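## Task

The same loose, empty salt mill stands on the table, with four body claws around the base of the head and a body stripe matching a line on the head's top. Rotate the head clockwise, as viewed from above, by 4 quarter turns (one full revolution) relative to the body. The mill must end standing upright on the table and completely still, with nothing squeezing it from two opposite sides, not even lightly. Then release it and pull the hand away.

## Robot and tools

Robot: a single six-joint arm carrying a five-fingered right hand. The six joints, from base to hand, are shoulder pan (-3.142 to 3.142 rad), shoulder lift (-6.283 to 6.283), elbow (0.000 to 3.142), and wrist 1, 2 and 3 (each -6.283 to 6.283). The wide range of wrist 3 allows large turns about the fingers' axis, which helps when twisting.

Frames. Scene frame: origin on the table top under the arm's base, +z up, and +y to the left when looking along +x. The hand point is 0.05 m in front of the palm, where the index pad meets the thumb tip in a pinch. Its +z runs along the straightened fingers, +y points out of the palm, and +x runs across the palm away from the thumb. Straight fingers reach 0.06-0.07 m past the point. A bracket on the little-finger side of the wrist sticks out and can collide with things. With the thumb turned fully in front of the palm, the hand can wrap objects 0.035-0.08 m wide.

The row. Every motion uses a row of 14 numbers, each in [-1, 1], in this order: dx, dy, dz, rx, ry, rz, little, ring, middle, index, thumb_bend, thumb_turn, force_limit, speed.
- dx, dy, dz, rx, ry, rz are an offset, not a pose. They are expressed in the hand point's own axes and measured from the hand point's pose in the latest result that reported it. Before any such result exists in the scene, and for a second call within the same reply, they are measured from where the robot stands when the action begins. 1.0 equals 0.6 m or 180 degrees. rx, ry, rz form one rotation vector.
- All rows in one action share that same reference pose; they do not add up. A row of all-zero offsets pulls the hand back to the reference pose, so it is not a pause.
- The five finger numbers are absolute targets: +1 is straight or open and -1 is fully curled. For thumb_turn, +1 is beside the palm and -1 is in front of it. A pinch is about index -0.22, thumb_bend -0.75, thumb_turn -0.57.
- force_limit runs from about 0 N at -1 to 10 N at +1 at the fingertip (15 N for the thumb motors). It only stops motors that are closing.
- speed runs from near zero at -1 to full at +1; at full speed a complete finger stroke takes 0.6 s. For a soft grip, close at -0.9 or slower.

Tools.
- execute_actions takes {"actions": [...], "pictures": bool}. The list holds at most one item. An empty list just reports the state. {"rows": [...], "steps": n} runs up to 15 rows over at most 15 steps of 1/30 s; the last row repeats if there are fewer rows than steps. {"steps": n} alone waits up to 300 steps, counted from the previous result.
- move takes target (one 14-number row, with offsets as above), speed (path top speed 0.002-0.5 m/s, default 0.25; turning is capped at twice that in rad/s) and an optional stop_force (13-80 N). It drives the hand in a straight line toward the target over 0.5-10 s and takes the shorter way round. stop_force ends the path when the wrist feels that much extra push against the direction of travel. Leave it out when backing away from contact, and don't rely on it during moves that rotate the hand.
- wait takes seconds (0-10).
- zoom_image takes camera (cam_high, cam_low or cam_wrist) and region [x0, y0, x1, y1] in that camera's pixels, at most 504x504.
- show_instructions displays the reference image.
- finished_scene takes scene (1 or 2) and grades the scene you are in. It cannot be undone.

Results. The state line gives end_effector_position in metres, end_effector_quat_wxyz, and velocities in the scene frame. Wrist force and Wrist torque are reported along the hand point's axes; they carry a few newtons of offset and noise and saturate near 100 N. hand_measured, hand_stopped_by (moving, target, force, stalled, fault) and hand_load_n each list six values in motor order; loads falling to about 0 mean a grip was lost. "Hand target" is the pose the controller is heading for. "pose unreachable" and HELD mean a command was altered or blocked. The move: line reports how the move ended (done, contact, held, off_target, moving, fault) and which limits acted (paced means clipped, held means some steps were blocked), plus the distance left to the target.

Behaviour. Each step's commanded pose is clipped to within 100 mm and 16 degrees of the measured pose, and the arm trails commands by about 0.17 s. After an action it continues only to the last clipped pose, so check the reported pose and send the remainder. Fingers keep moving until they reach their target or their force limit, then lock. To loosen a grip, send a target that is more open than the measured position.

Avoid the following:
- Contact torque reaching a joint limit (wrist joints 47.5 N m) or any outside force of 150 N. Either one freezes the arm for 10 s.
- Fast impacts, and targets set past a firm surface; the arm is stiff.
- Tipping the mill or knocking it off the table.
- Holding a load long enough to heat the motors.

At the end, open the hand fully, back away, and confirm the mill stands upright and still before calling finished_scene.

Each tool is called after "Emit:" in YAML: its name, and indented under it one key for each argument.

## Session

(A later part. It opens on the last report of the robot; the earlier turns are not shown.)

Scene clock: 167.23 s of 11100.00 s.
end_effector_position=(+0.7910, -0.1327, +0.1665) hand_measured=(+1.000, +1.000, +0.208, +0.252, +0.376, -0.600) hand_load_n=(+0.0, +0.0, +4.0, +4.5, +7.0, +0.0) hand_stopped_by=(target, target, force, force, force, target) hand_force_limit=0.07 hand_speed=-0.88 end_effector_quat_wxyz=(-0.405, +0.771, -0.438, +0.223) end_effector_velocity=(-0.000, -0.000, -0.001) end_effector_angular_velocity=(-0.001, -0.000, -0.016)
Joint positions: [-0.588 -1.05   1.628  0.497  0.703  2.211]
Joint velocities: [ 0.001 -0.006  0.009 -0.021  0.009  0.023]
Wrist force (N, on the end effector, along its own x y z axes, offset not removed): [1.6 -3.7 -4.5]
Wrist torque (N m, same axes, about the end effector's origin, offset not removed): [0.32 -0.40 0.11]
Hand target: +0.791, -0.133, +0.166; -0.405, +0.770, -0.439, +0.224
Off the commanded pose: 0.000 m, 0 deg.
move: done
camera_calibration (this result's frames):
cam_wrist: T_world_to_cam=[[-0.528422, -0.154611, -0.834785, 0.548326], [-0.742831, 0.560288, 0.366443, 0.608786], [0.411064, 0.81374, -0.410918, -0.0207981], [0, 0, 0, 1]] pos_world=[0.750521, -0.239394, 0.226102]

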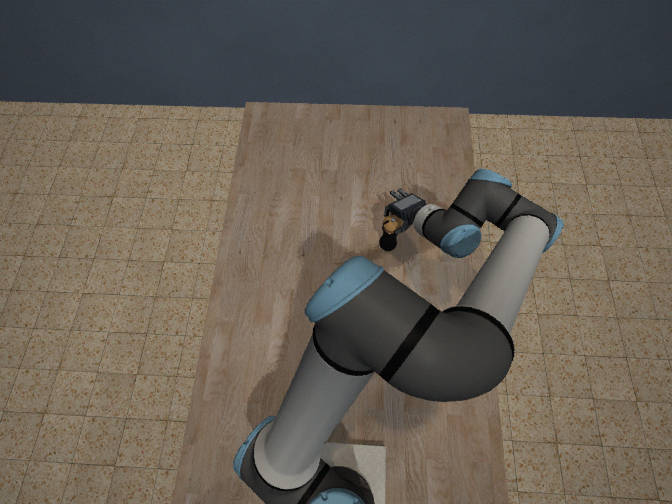

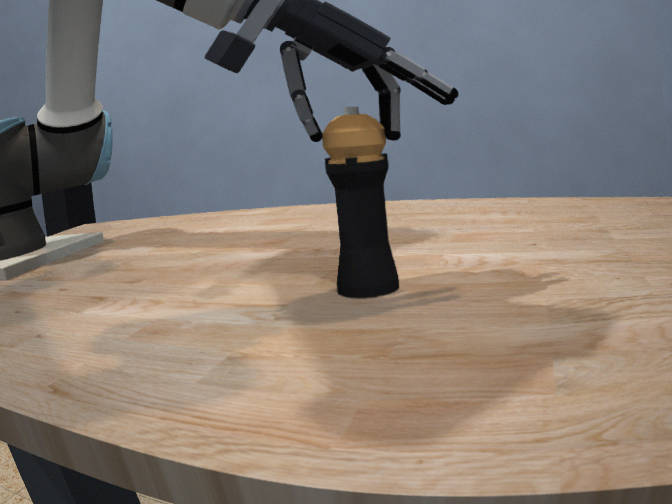

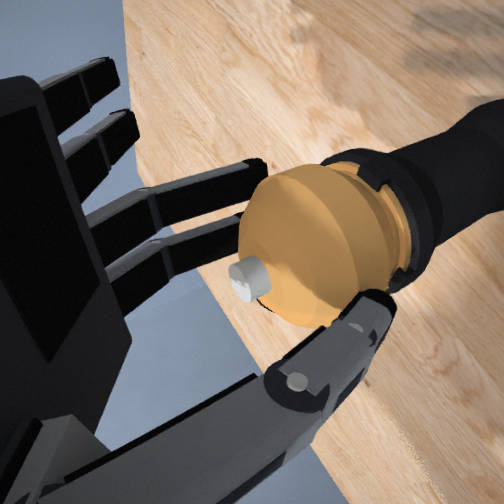

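Emit:
move:
  target: [0,-0.002,-0.0014,0,0,0,1,1,0.45,0.45,0.8,-0.6,0.4,-0.3]
  speed: 0.01

Emit:
move:
  target: [0,0,0,-0.0047,-0.3863,-0.2711,1,1,0.45,0.45,0.8,-0.6,0.4,-0.3]
  speed: 0.35

Emit:
move:
  target: [0,0,0,0,0,0,1,1,0,0,0,-0.6,-0.85,-0.8]

Emit:
move:
  target: [0,0,0,0,0,0,1,1,0,0,-0.1,-0.6,0.07,-0.88]

Emit:
move:
  target: [0,0.0016,0.0011,0,0,0,1,1,0,0,-0.1,-0.6,0.07,-0.88]
  speed: 0.004

Emit:
move:
  target: [0,0.0005,0.0003,0.003,0.2636,0.185,1,1,0,0,-0.1,-0.6,0.07,-0.88]
  speed: 0.15

Emit:
zoom_image:
  camera: "cam_low"
  region: [290,90,430,200]

Scene clock: 170.40 s of 11100.00 s.
end_effector_position=(+0.7910, -0.1327, +0.1679) hand_measured=(+1.000, +1.000, +0.450, +0.450, +0.800, -0.600) hand_load_n=(+0.0, +0.0, +0.0, +0.0, +0.0, +0.0) hand_stopped_by=(target, target, target, target, target, target) hand_force_limit=0.40 hand_speed=-0.30 end_effector_quat_wxyz=(-0.405, +0.771, -0.438, +0.223) end_effector_velocity=(+0.000, +0.001, -0.001) end_effector_angular_velocity=(-0.001, +0.000, +0.001)
Joint positions: [-0.588 -1.051  1.627  0.5    0.703  2.211]
Joint velocities: [ 0.001  0.001  0.    -0.001  0.    -0.001]
Wrist force (N, on the end effector, along its own x y z axes, offset not removed): [0.4 1.2 -0.7]
Wrist torque (N m, same axes, about the end effector's origin, offset not removed): [0.30 -0.39 0.15]
Hand target: +0.791, -0.133, +0.168; -0.405, +0.771, -0.438, +0.223
Off the commanded pose: 0.000 m, 0 deg.
move: done
camera_calibration (this result's frames):
cam_wrist: T_world_to_cam=[[-0.52842, -0.154617, -0.834785, 0.54953], [-0.742833, 0.560287, 0.36644, 0.608255], [0.411061, 0.81374, -0.410921, -0.0202331], [0, 0, 0, 1]] pos_world=[0.750532, -0.239366, 0.227536]

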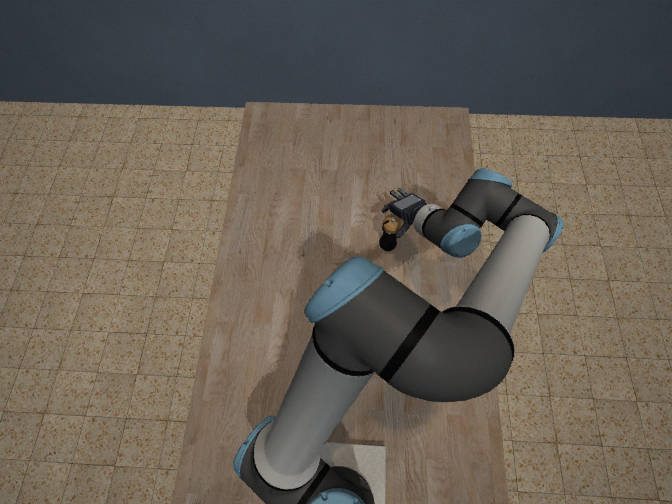

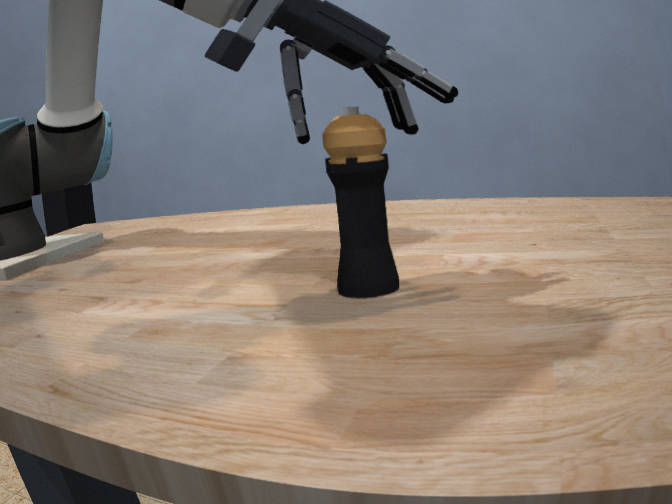

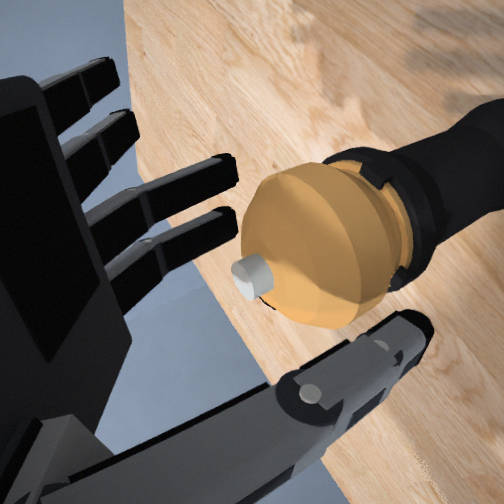

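Scene clock: 173.17 s of 11100.00 s.
end_effector_position=(+0.7913, -0.1329, +0.1680) hand_measured=(+1.000, +1.000, +0.450, +0.450, +0.800, -0.600) hand_load_n=(+0.0, +0.0, +0.0, +0.0, +0.0, +0.0) hand_stopped_by=(target, target, target, target, target, target) hand_force_limit=0.40 hand_speed=-0.30 end_effector_quat_wxyz=(-0.449, +0.865, +0.196, -0.107) end_effector_velocity=(-0.001, +0.001, -0.000) end_effector_angular_velocity=(+0.001, +0.002, +0.015)
Joint positions: [-0.451 -0.6    1.099  1.939  1.07   0.393]
Joint velocities: [ 0.003  0.002 -0.002  0.007  0.009 -0.009]
Wrist force (N, on the end effector, along its own x y z axes, offset not removed): [-2.1 -1.0 -1.8]
Wrist torque (N m, same axes, about the end effector's origin, offset not removed): [0.05 0.12 0.06]
Hand target: +0.791, -0.133, +0.168; -0.449, +0.865, +0.197, -0.107
Off the commanded pose: 0.000 m, 0 deg.
move: done
camera_calibration (this result's frames):
cam_wrist: T_world_to_cam=[[0.107952, -0.541679, -0.833625, -0.00545028], [-0.627059, -0.687787, 0.365713, 0.351178], [-0.771456, 0.483252, -0.413913, 0.872183], [0, 0, 0, 1]] pos_world=[0.893648, -0.182901, 0.228034]

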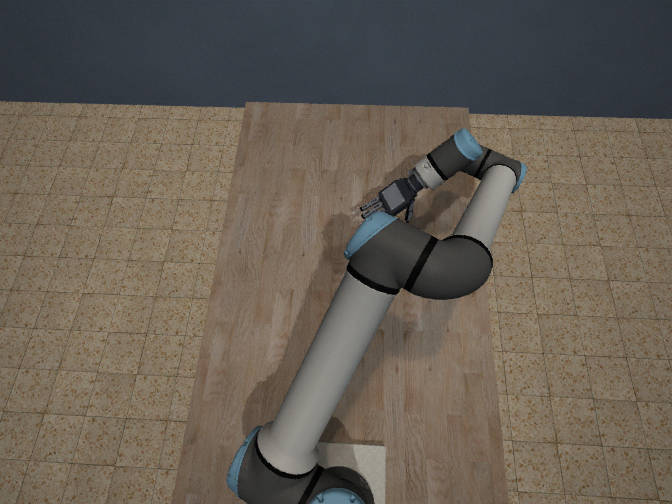

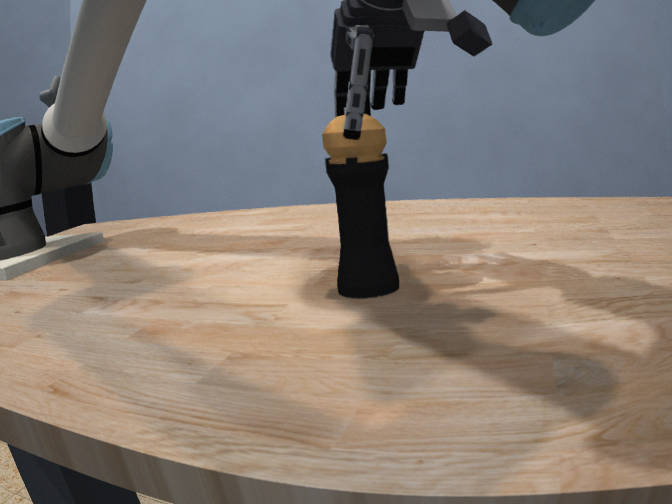

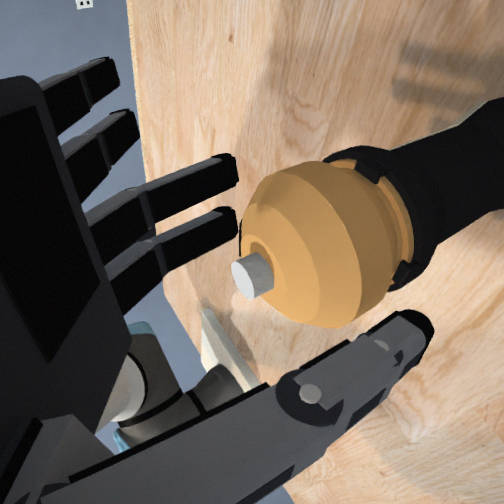

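Scene clock: 175.20 s of 11100.00 s.
end_effector_position=(+0.7913, -0.1329, +0.1680) hand_measured=(+1.000, +1.000, +0.208, +0.252, +0.430, -0.600) hand_load_n=(+0.0, +0.0, +2.0, +0.0, +1.5, +0.0) hand_stopped_by=(target, target, force, force, force, target) hand_force_limit=-0.85 hand_speed=-0.80 end_effector_quat_wxyz=(-0.449, +0.865, +0.196, -0.107) end_effector_velocity=(+0.001, +0.000, +0.000) end_effector_angular_velocity=(+0.000, -0.002, +0.001)
Joint positions: [-0.451 -0.6    1.099  1.939  1.07   0.393]
Joint velocities: [ 0.     0.    -0.002  0.    -0.    -0.001]
Wrist force (N, on the end effector, along its own x y z axes, offset not removed): [-1.8 0.3 -1.4]
Wrist torque (N m, same axes, about the end effector's origin, offset not removed): [0.14 0.14 0.01]
Hand target: +0.791, -0.133, +0.168; -0.449, +0.865, +0.196, -0.107
Off the commanded pose: 0.000 m, 0 deg.
move: done
camera_calibration (this result's frames):
cam_wrist: T_world_to_cam=[[0.107952, -0.541676, -0.833627, -0.00544882], [-0.627065, -0.687784, 0.365708, 0.351186], [-0.77145, 0.48326, -0.413914, 0.87218], [0, 0, 0, 1]] pos_world=[0.893649, -0.182901, 0.228034]

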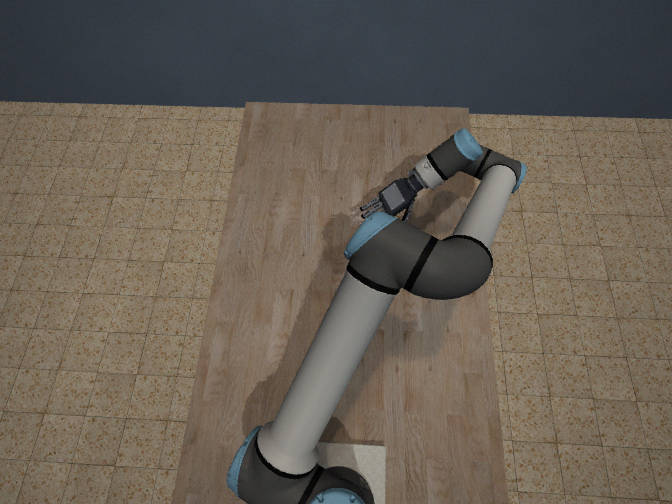

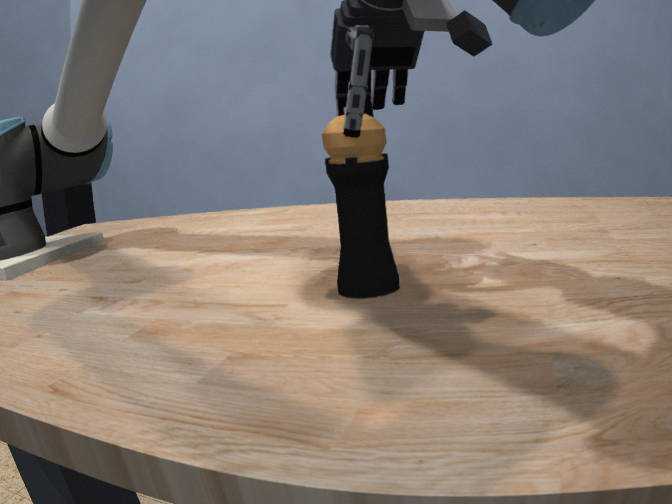

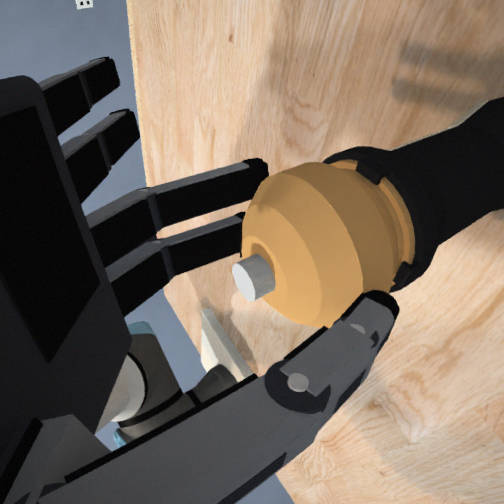

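Scene clock: 175.93 s of 11100.00 s.
end_effector_position=(+0.7913, -0.1329, +0.1680) hand_measured=(+1.000, +1.000, +0.208, +0.252, +0.376, -0.600) hand_load_n=(+0.0, +0.0, +4.5, +2.5, +7.5, +0.5) hand_stopped_by=(target, target, force, force, force, target) hand_force_limit=0.07 hand_speed=-0.88 end_effector_quat_wxyz=(-0.449, +0.865, +0.196, -0.107) end_effector_velocity=(-0.001, -0.001, -0.000) end_effector_angular_velocity=(+0.001, +0.001, +0.000)
Joint positions: [-0.451 -0.6    1.099  1.939  1.07   0.393]
Joint velocities: [-0.001 -0.     0.001  0.     0.001 -0.001]
Wrist force (N, on the end effector, along its own x y z axes, offset not removed): [1.9 1.7 -2.7]
Wrist torque (N m, same axes, about the end effector's origin, offset not removed): [0.37 -0.28 0.22]
Hand target: +0.791, -0.133, +0.168; -0.449, +0.865, +0.196, -0.107
Off the commanded pose: 0.000 m, 0 deg.
move: done
camera_calibration (this result's frames):
cam_wrist: T_world_to_cam=[[0.107952, -0.541678, -0.833625, -0.00545195], [-0.627069, -0.687781, 0.365707, 0.351188], [-0.771447, 0.483262, -0.413917, 0.87218], [0, 0, 0, 1]] pos_world=[0.893648, -0.182904, 0.228033]

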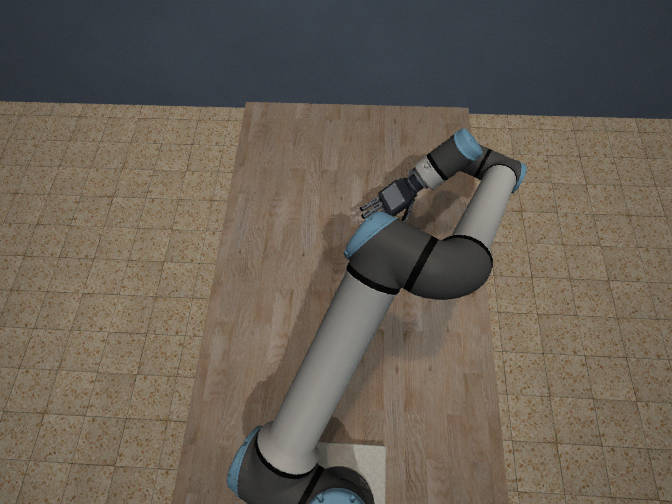

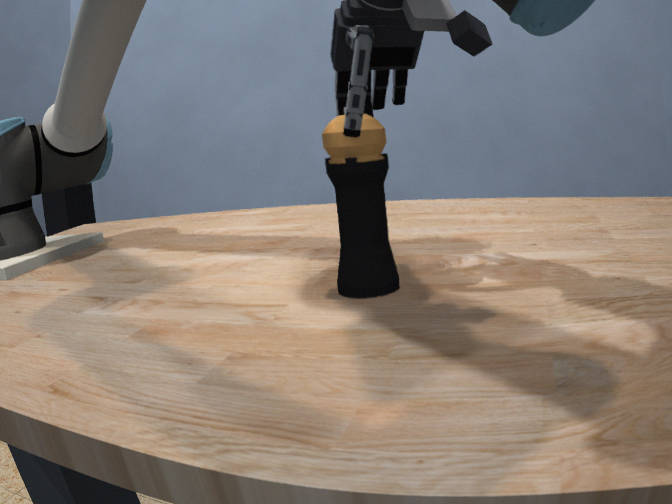

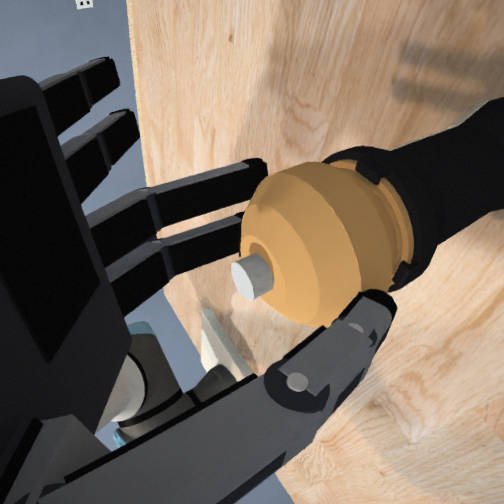

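Scene clock: 176.63 s of 11100.00 s.
end_effector_position=(+0.7913, -0.1329, +0.1670) hand_measured=(+1.000, +1.000, +0.208, +0.252, +0.376, -0.600) hand_load_n=(+0.0, +0.0, +4.5, +2.5, +7.5, +1.0) hand_stopped_by=(target, target, force, force, force, target) hand_force_limit=0.07 hand_speed=-0.88 end_effector_quat_wxyz=(-0.449, +0.865, +0.196, -0.107) end_effector_velocity=(-0.000, +0.001, -0.002) end_effector_angular_velocity=(+0.001, +0.002, +0.002)
Joint positions: [-0.451 -0.599  1.1    1.938  1.07   0.393]
Joint velocities: [ 0.001  0.001  0.002 -0.001  0.001 -0.001]
Wrist force (N, on the end effector, along its own x y z axes, offset not removed): [1.2 -4.4 -8.0]
Wrist torque (N m, same axes, about the end effector's origin, offset not removed): [0.12 -0.10 0.16]
Hand target: +0.791, -0.133, +0.167; -0.449, +0.865, +0.196, -0.107
Off the commanded pose: 0.000 m, 0 deg.
move: done
camera_calibration (this result's frames):
cam_wrist: T_world_to_cam=[[0.107973, -0.541693, -0.833613, -0.00635252], [-0.627088, -0.687768, 0.365699, 0.351575], [-0.771429, 0.483263, -0.413949, 0.871749], [0, 0, 0, 1]] pos_world=[0.893647, -0.182923, 0.226994]

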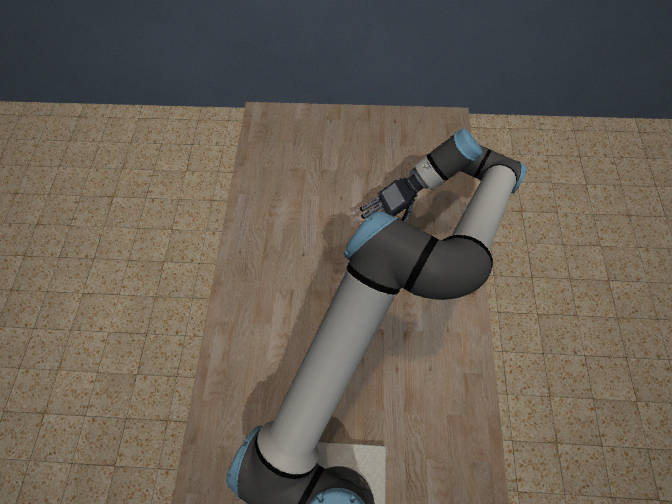

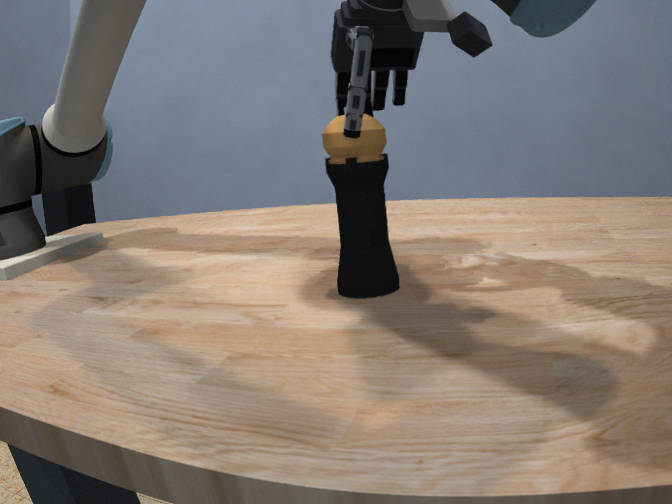

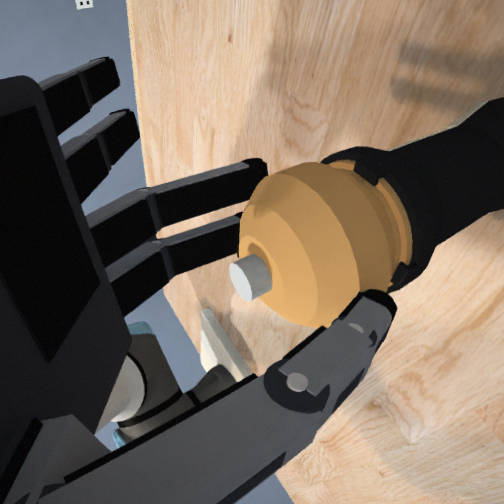

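Scene clock: 180.50 s of 11100.00 s.
end_effector_position=(+0.7913, -0.1329, +0.1668) hand_measured=(+1.000, +1.000, +0.208, +0.252, +0.376, -0.600) hand_load_n=(+0.0, +0.0, +5.0, +3.5, +7.0, +0.5) hand_stopped_by=(target, target, force, force, force, target) hand_force_limit=0.07 hand_speed=-0.88 end_effector_quat_wxyz=(-0.446, +0.852, -0.246, +0.123) end_effector_velocity=(-0.000, -0.001, +0.000) end_effector_angular_velocity=(-0.003, -0.002, -0.018)
Joint positions: [-0.587 -0.847  1.423  1.114  0.607  1.445]
Joint velocities: [-0.001 -0.008  0.007 -0.026 -0.001  0.029]
Wrist force (N, on the end effector, along its own x y z axes, offset not removed): [-0.1 -3.6 -5.0]
Wrist torque (N m, same axes, about the end effector's origin, offset not removed): [0.01 -0.11 0.16]
Hand target: +0.791, -0.133, +0.167; -0.445, +0.852, -0.247, +0.124
Off the commanded pose: 0.000 m, 0 deg.
move: done
camera_calibration (this result's frames):
cam_wrist: T_world_to_cam=[[-0.399962, -0.377886, -0.835004, 0.417462], [-0.91653, 0.163013, 0.36524, 0.693814], [-0.00190252, 0.911388, -0.411543, 0.319194], [0, 0, 0, 1]] pos_world=[0.803477, -0.246257, 0.226536]

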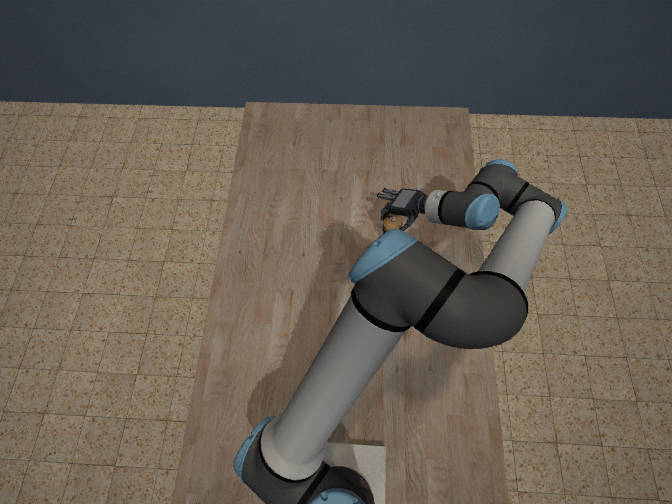

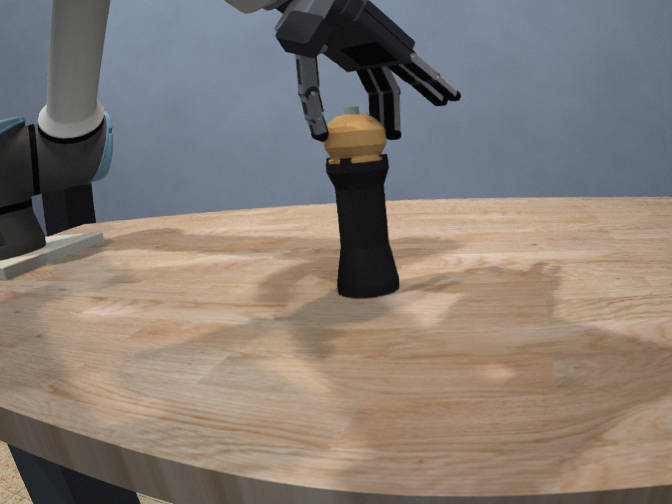

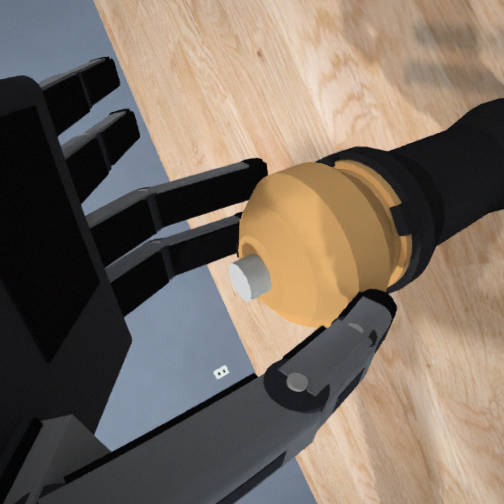

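Region (290, 90, 430, 200) of cam_low's 672x504 image, scaled by 3.600, with more detail than that image has; it fills the top 396 rows of this view, and the rest is white.

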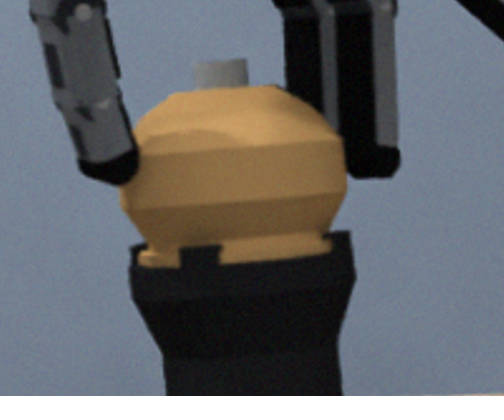

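Emit:
move:
  target: [0,0.0001,0.0001,0.0007,0.0545,0.0383,1,1,0,0,-0.1,-0.6,0.07,-0.88]
  speed: 0.15

Emit:
move:
  target: [0,-0.002,-0.0014,0,0,0,1,1,0.45,0.45,0.8,-0.6,0.4,-0.3]
  speed: 0.01

Emit:
move:
  target: [0,0,0,-0.0069,-0.568,-0.3986,1,1,0.45,0.45,0.8,-0.6,0.4,-0.3]
  speed: 0.35

Scene clock: 182.90 s of 11100.00 s.
end_effector_position=(+0.7912, -0.1329, +0.1667) hand_measured=(+1.000, +1.000, +0.208, +0.252, +0.376, -0.600) hand_load_n=(+0.0, +0.0, +5.0, +3.5, +7.0, +1.0) hand_stopped_by=(target, target, force, force, force, target) hand_force_limit=0.07 hand_speed=-0.88 end_effector_quat_wxyz=(-0.431, +0.822, -0.333, +0.168) end_effector_velocity=(-0.000, +0.000, +0.001) end_effector_angular_velocity=(-0.003, -0.000, -0.018)
Joint positions: [-0.595 -0.933  1.507  0.832  0.612  1.793]
Joint velocities: [ 0.001 -0.01   0.008 -0.026  0.005  0.031]
Wrist force (N, on the end effector, along its own x y z axes, offset not removed): [-0.1 -3.2 -5.5]
Wrist torque (N m, same axes, about the end effector's origin, offset not removed): [0.22 -0.09 0.04]
Hand target: +0.791, -0.133, +0.167; -0.431, +0.821, -0.334, +0.169
Off the commanded pose: 0.000 m, 0 deg.
move: done
camera_calibration (this result's frames):
cam_wrist: T_world_to_cam=[[-0.469264, -0.286809, -0.835184, 0.484331], [-0.86344, 0.347279, 0.365881, 0.676155], [0.185104, 0.892826, -0.410608, 0.16861], [0, 0, 0, 1]] pos_world=[0.779888, -0.246443, 0.226346]

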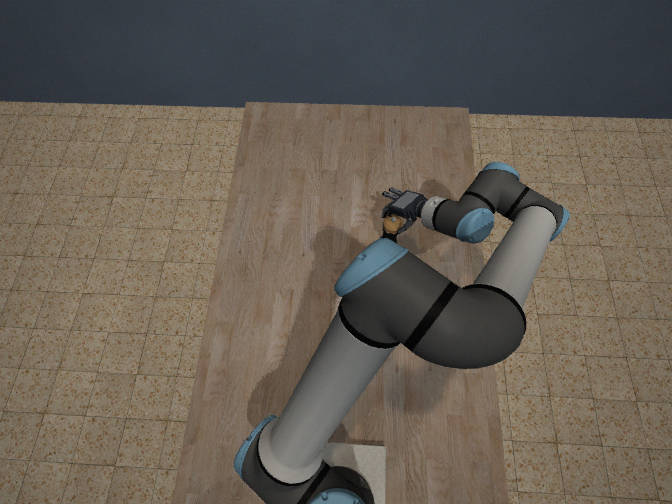

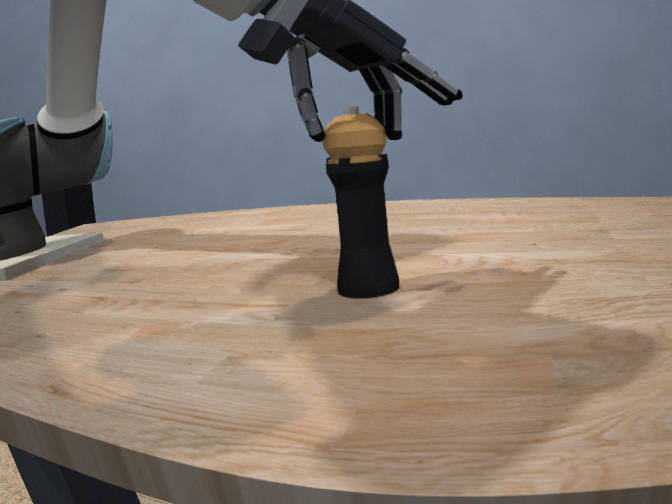

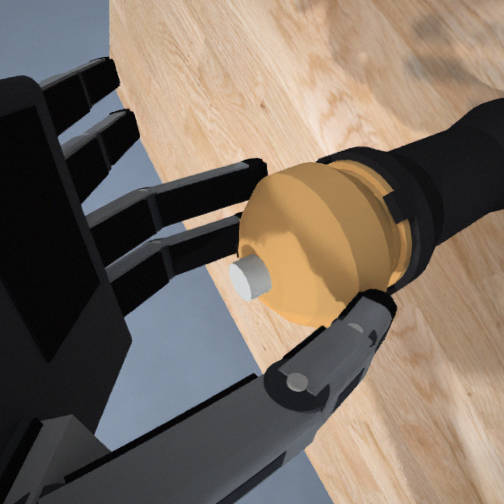

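Scene clock: 183.77 s of 11100.00 s.
end_effector_position=(+0.7912, -0.1329, +0.1682) hand_measured=(+1.000, +1.000, +0.450, +0.450, +0.800, -0.600) hand_load_n=(+0.0, +0.0, +0.0, +0.0, +0.0, +0.0) hand_stopped_by=(target, target, target, target, target, target) hand_force_limit=0.40 hand_speed=-0.30 end_effector_quat_wxyz=(-0.431, +0.822, -0.333, +0.168) end_effector_velocity=(+0.000, +0.001, -0.000) end_effector_angular_velocity=(+0.000, -0.000, +0.002)
Joint positions: [-0.595 -0.934  1.506  0.834  0.612  1.793]
Joint velocities: [ 0.001  0.001  0.     0.001 -0.    -0.002]
Wrist force (N, on the end effector, along its own x y z axes, offset not removed): [-1.4 -4.2 -3.6]
Wrist torque (N m, same axes, about the end effector's origin, offset not removed): [-0.34 0.02 -0.12]
Hand target: +0.791, -0.133, +0.168; -0.431, +0.822, -0.333, +0.168
Off the commanded pose: 0.000 m, 0 deg.
move: done
camera_calibration (this result's frames):
cam_wrist: T_world_to_cam=[[-0.469267, -0.286822, -0.835177, 0.485533], [-0.863441, 0.347272, 0.365886, 0.675636], [0.18509, 0.892824, -0.410617, 0.169206], [0, 0, 0, 1]] pos_world=[0.779898, -0.246439, 0.22778]

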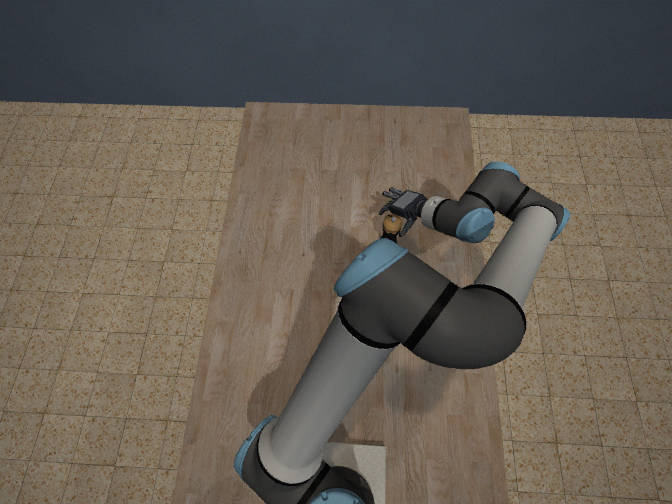

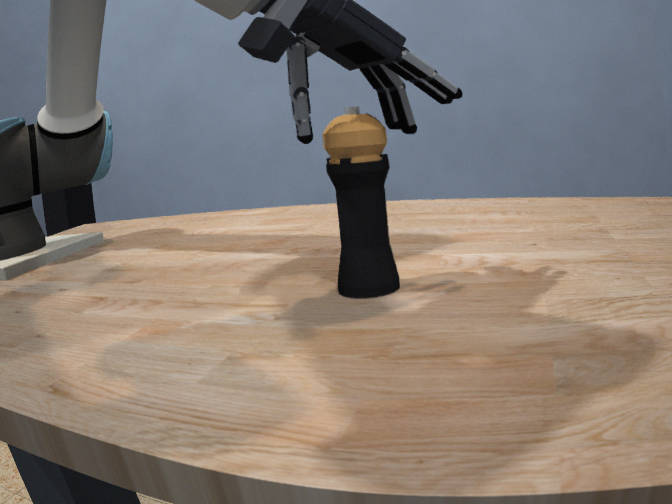

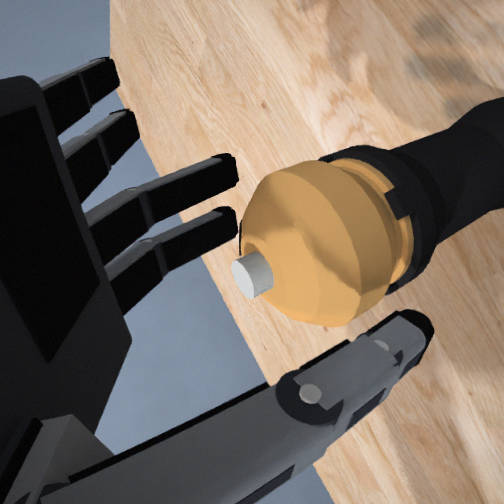

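Scene clock: 187.50 s of 11100.00 s.
end_effector_position=(+0.7913, -0.1330, +0.1680) hand_measured=(+1.000, +1.000, +0.450, +0.450, +0.800, -0.600) hand_load_n=(+0.0, +0.0, +0.0, +0.0, +0.0, +0.0) hand_stopped_by=(target, target, target, target, target, target) hand_force_limit=0.40 hand_speed=-0.30 end_effector_quat_wxyz=(-0.348, +0.677, +0.574, -0.302) end_effector_velocity=(+0.000, +0.000, +0.001) end_effector_angular_velocity=(+0.001, -0.004, +0.017)
Joint positions: [-0.27  -0.539  0.986  2.078  1.697 -0.088]
Joint velocities: [ 0.003 -0.002  0.001 -0.004  0.011 -0.01 ]
Wrist force (N, on the end effector, along its own x y z axes, offset not removed): [-1.5 0.2 -3.4]
Wrist torque (N m, same axes, about the end effector's origin, offset not removed): [0.21 -0.01 -0.03]
Hand target: +0.791, -0.133, +0.168; -0.347, +0.676, +0.575, -0.303
Off the commanded pose: 0.000 m, 0 deg.
move: done
camera_calibration (this result's frames):
cam_wrist: T_world_to_cam=[[0.506756, -0.22244, -0.832898, -0.278713], [0.204366, -0.907602, 0.366732, -0.336205], [-0.837516, -0.35606, -0.414474, 0.812926], [0, 0, 0, 1]] pos_world=[0.890787, -0.0776868, 0.228094]

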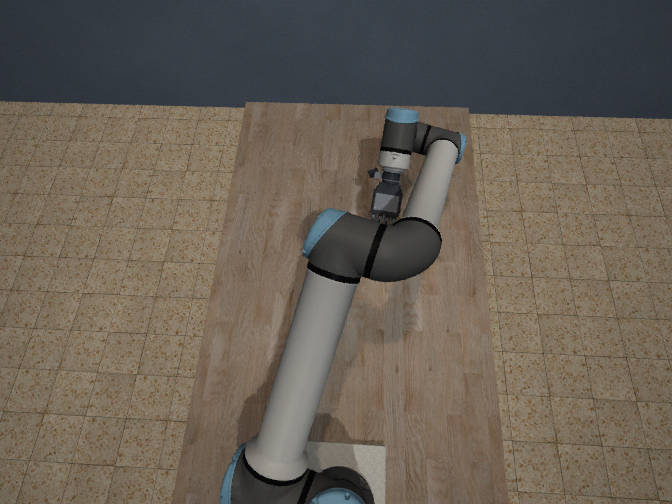

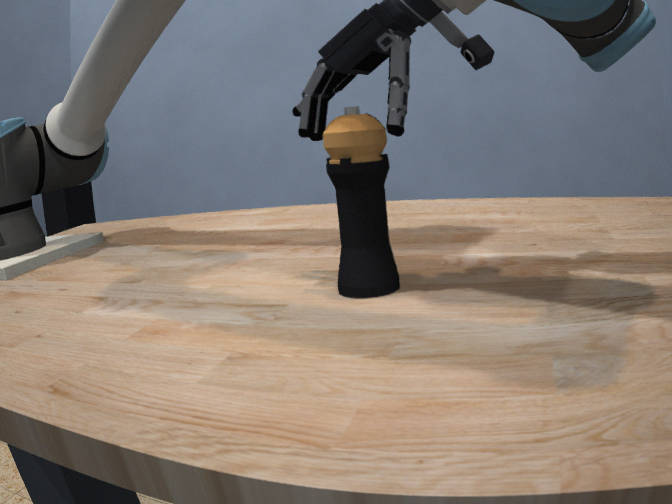

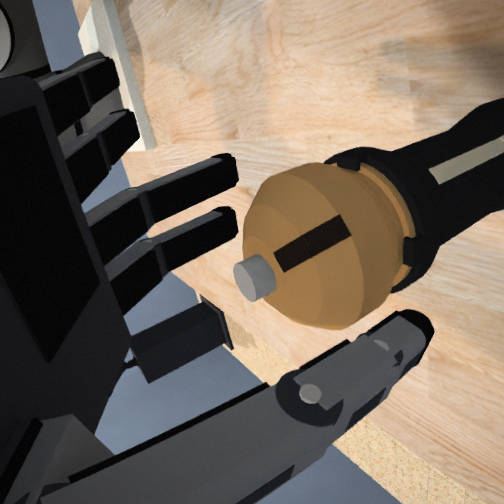

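Aligned. Lift away.

Emit:
move:
  target: [0,-0.16,-0.115,0,0,0,1,1,0.45,0.45,0.8,-0.6,0.4,-0.3]
  speed: 0.2

Emit:
finished_scene:
  scene: 2

Scene clock: 189.17 s of 11100.00 s.
end_effector_position=(+0.7924, -0.1320, +0.2859) hand_measured=(+1.000, +1.000, +0.450, +0.450, +0.800, -0.600) hand_load_n=(+0.0, +0.0, +0.0, +0.0, +0.0, +0.0) hand_stopped_by=(target, target, target, target, target, target) hand_force_limit=0.40 hand_speed=-0.30 end_effector_quat_wxyz=(-0.348, +0.677, +0.574, -0.302) end_effector_velocity=(-0.000, -0.000, +0.002) end_effector_angular_velocity=(+0.001, +0.001, -0.001)
Joint positions: [-0.269 -0.623  0.929  2.219  1.697 -0.088]
Joint velocities: [-0.    -0.001 -0.001  0.003 -0.001 -0.   ]
Wrist force (N, on the end effector, along its own x y z axes, offset not removed): [-3.0 1.7 -3.2]
Wrist torque (N m, same axes, about the end effector's origin, offset not removed): [0.56 0.17 0.00]
Hand target: +0.792, -0.132, +0.286; -0.348, +0.677, +0.574, -0.302
Off the commanded pose: 0.000 m, 0 deg.
move: done
camera_calibration (this result's frames):
cam_wrist: T_world_to_cam=[[0.506777, -0.222408, -0.832894, -0.180889], [0.204422, -0.907589, 0.366735, -0.378799], [-0.83749, -0.356114, -0.41448, 0.86311], [0, 0, 0, 1]] pos_world=[0.891951, -0.0766593, 0.346]

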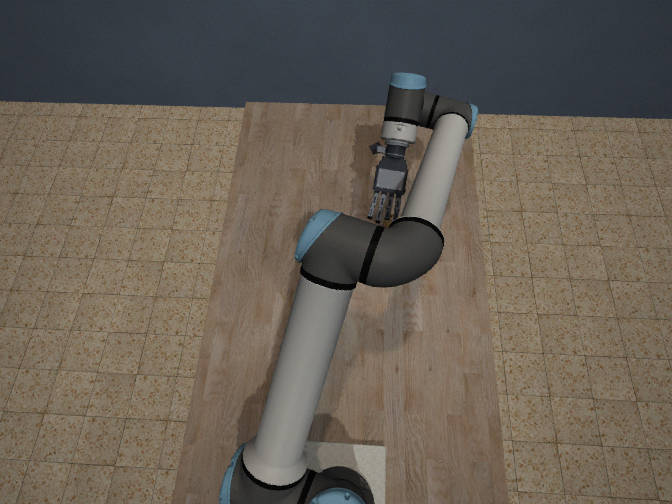

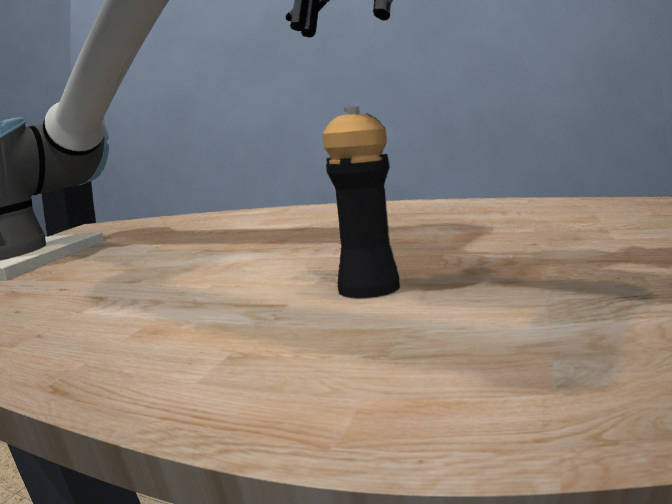

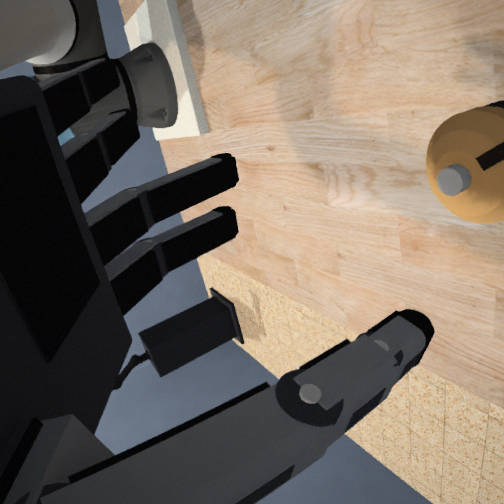

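The scene is finished: the task was done.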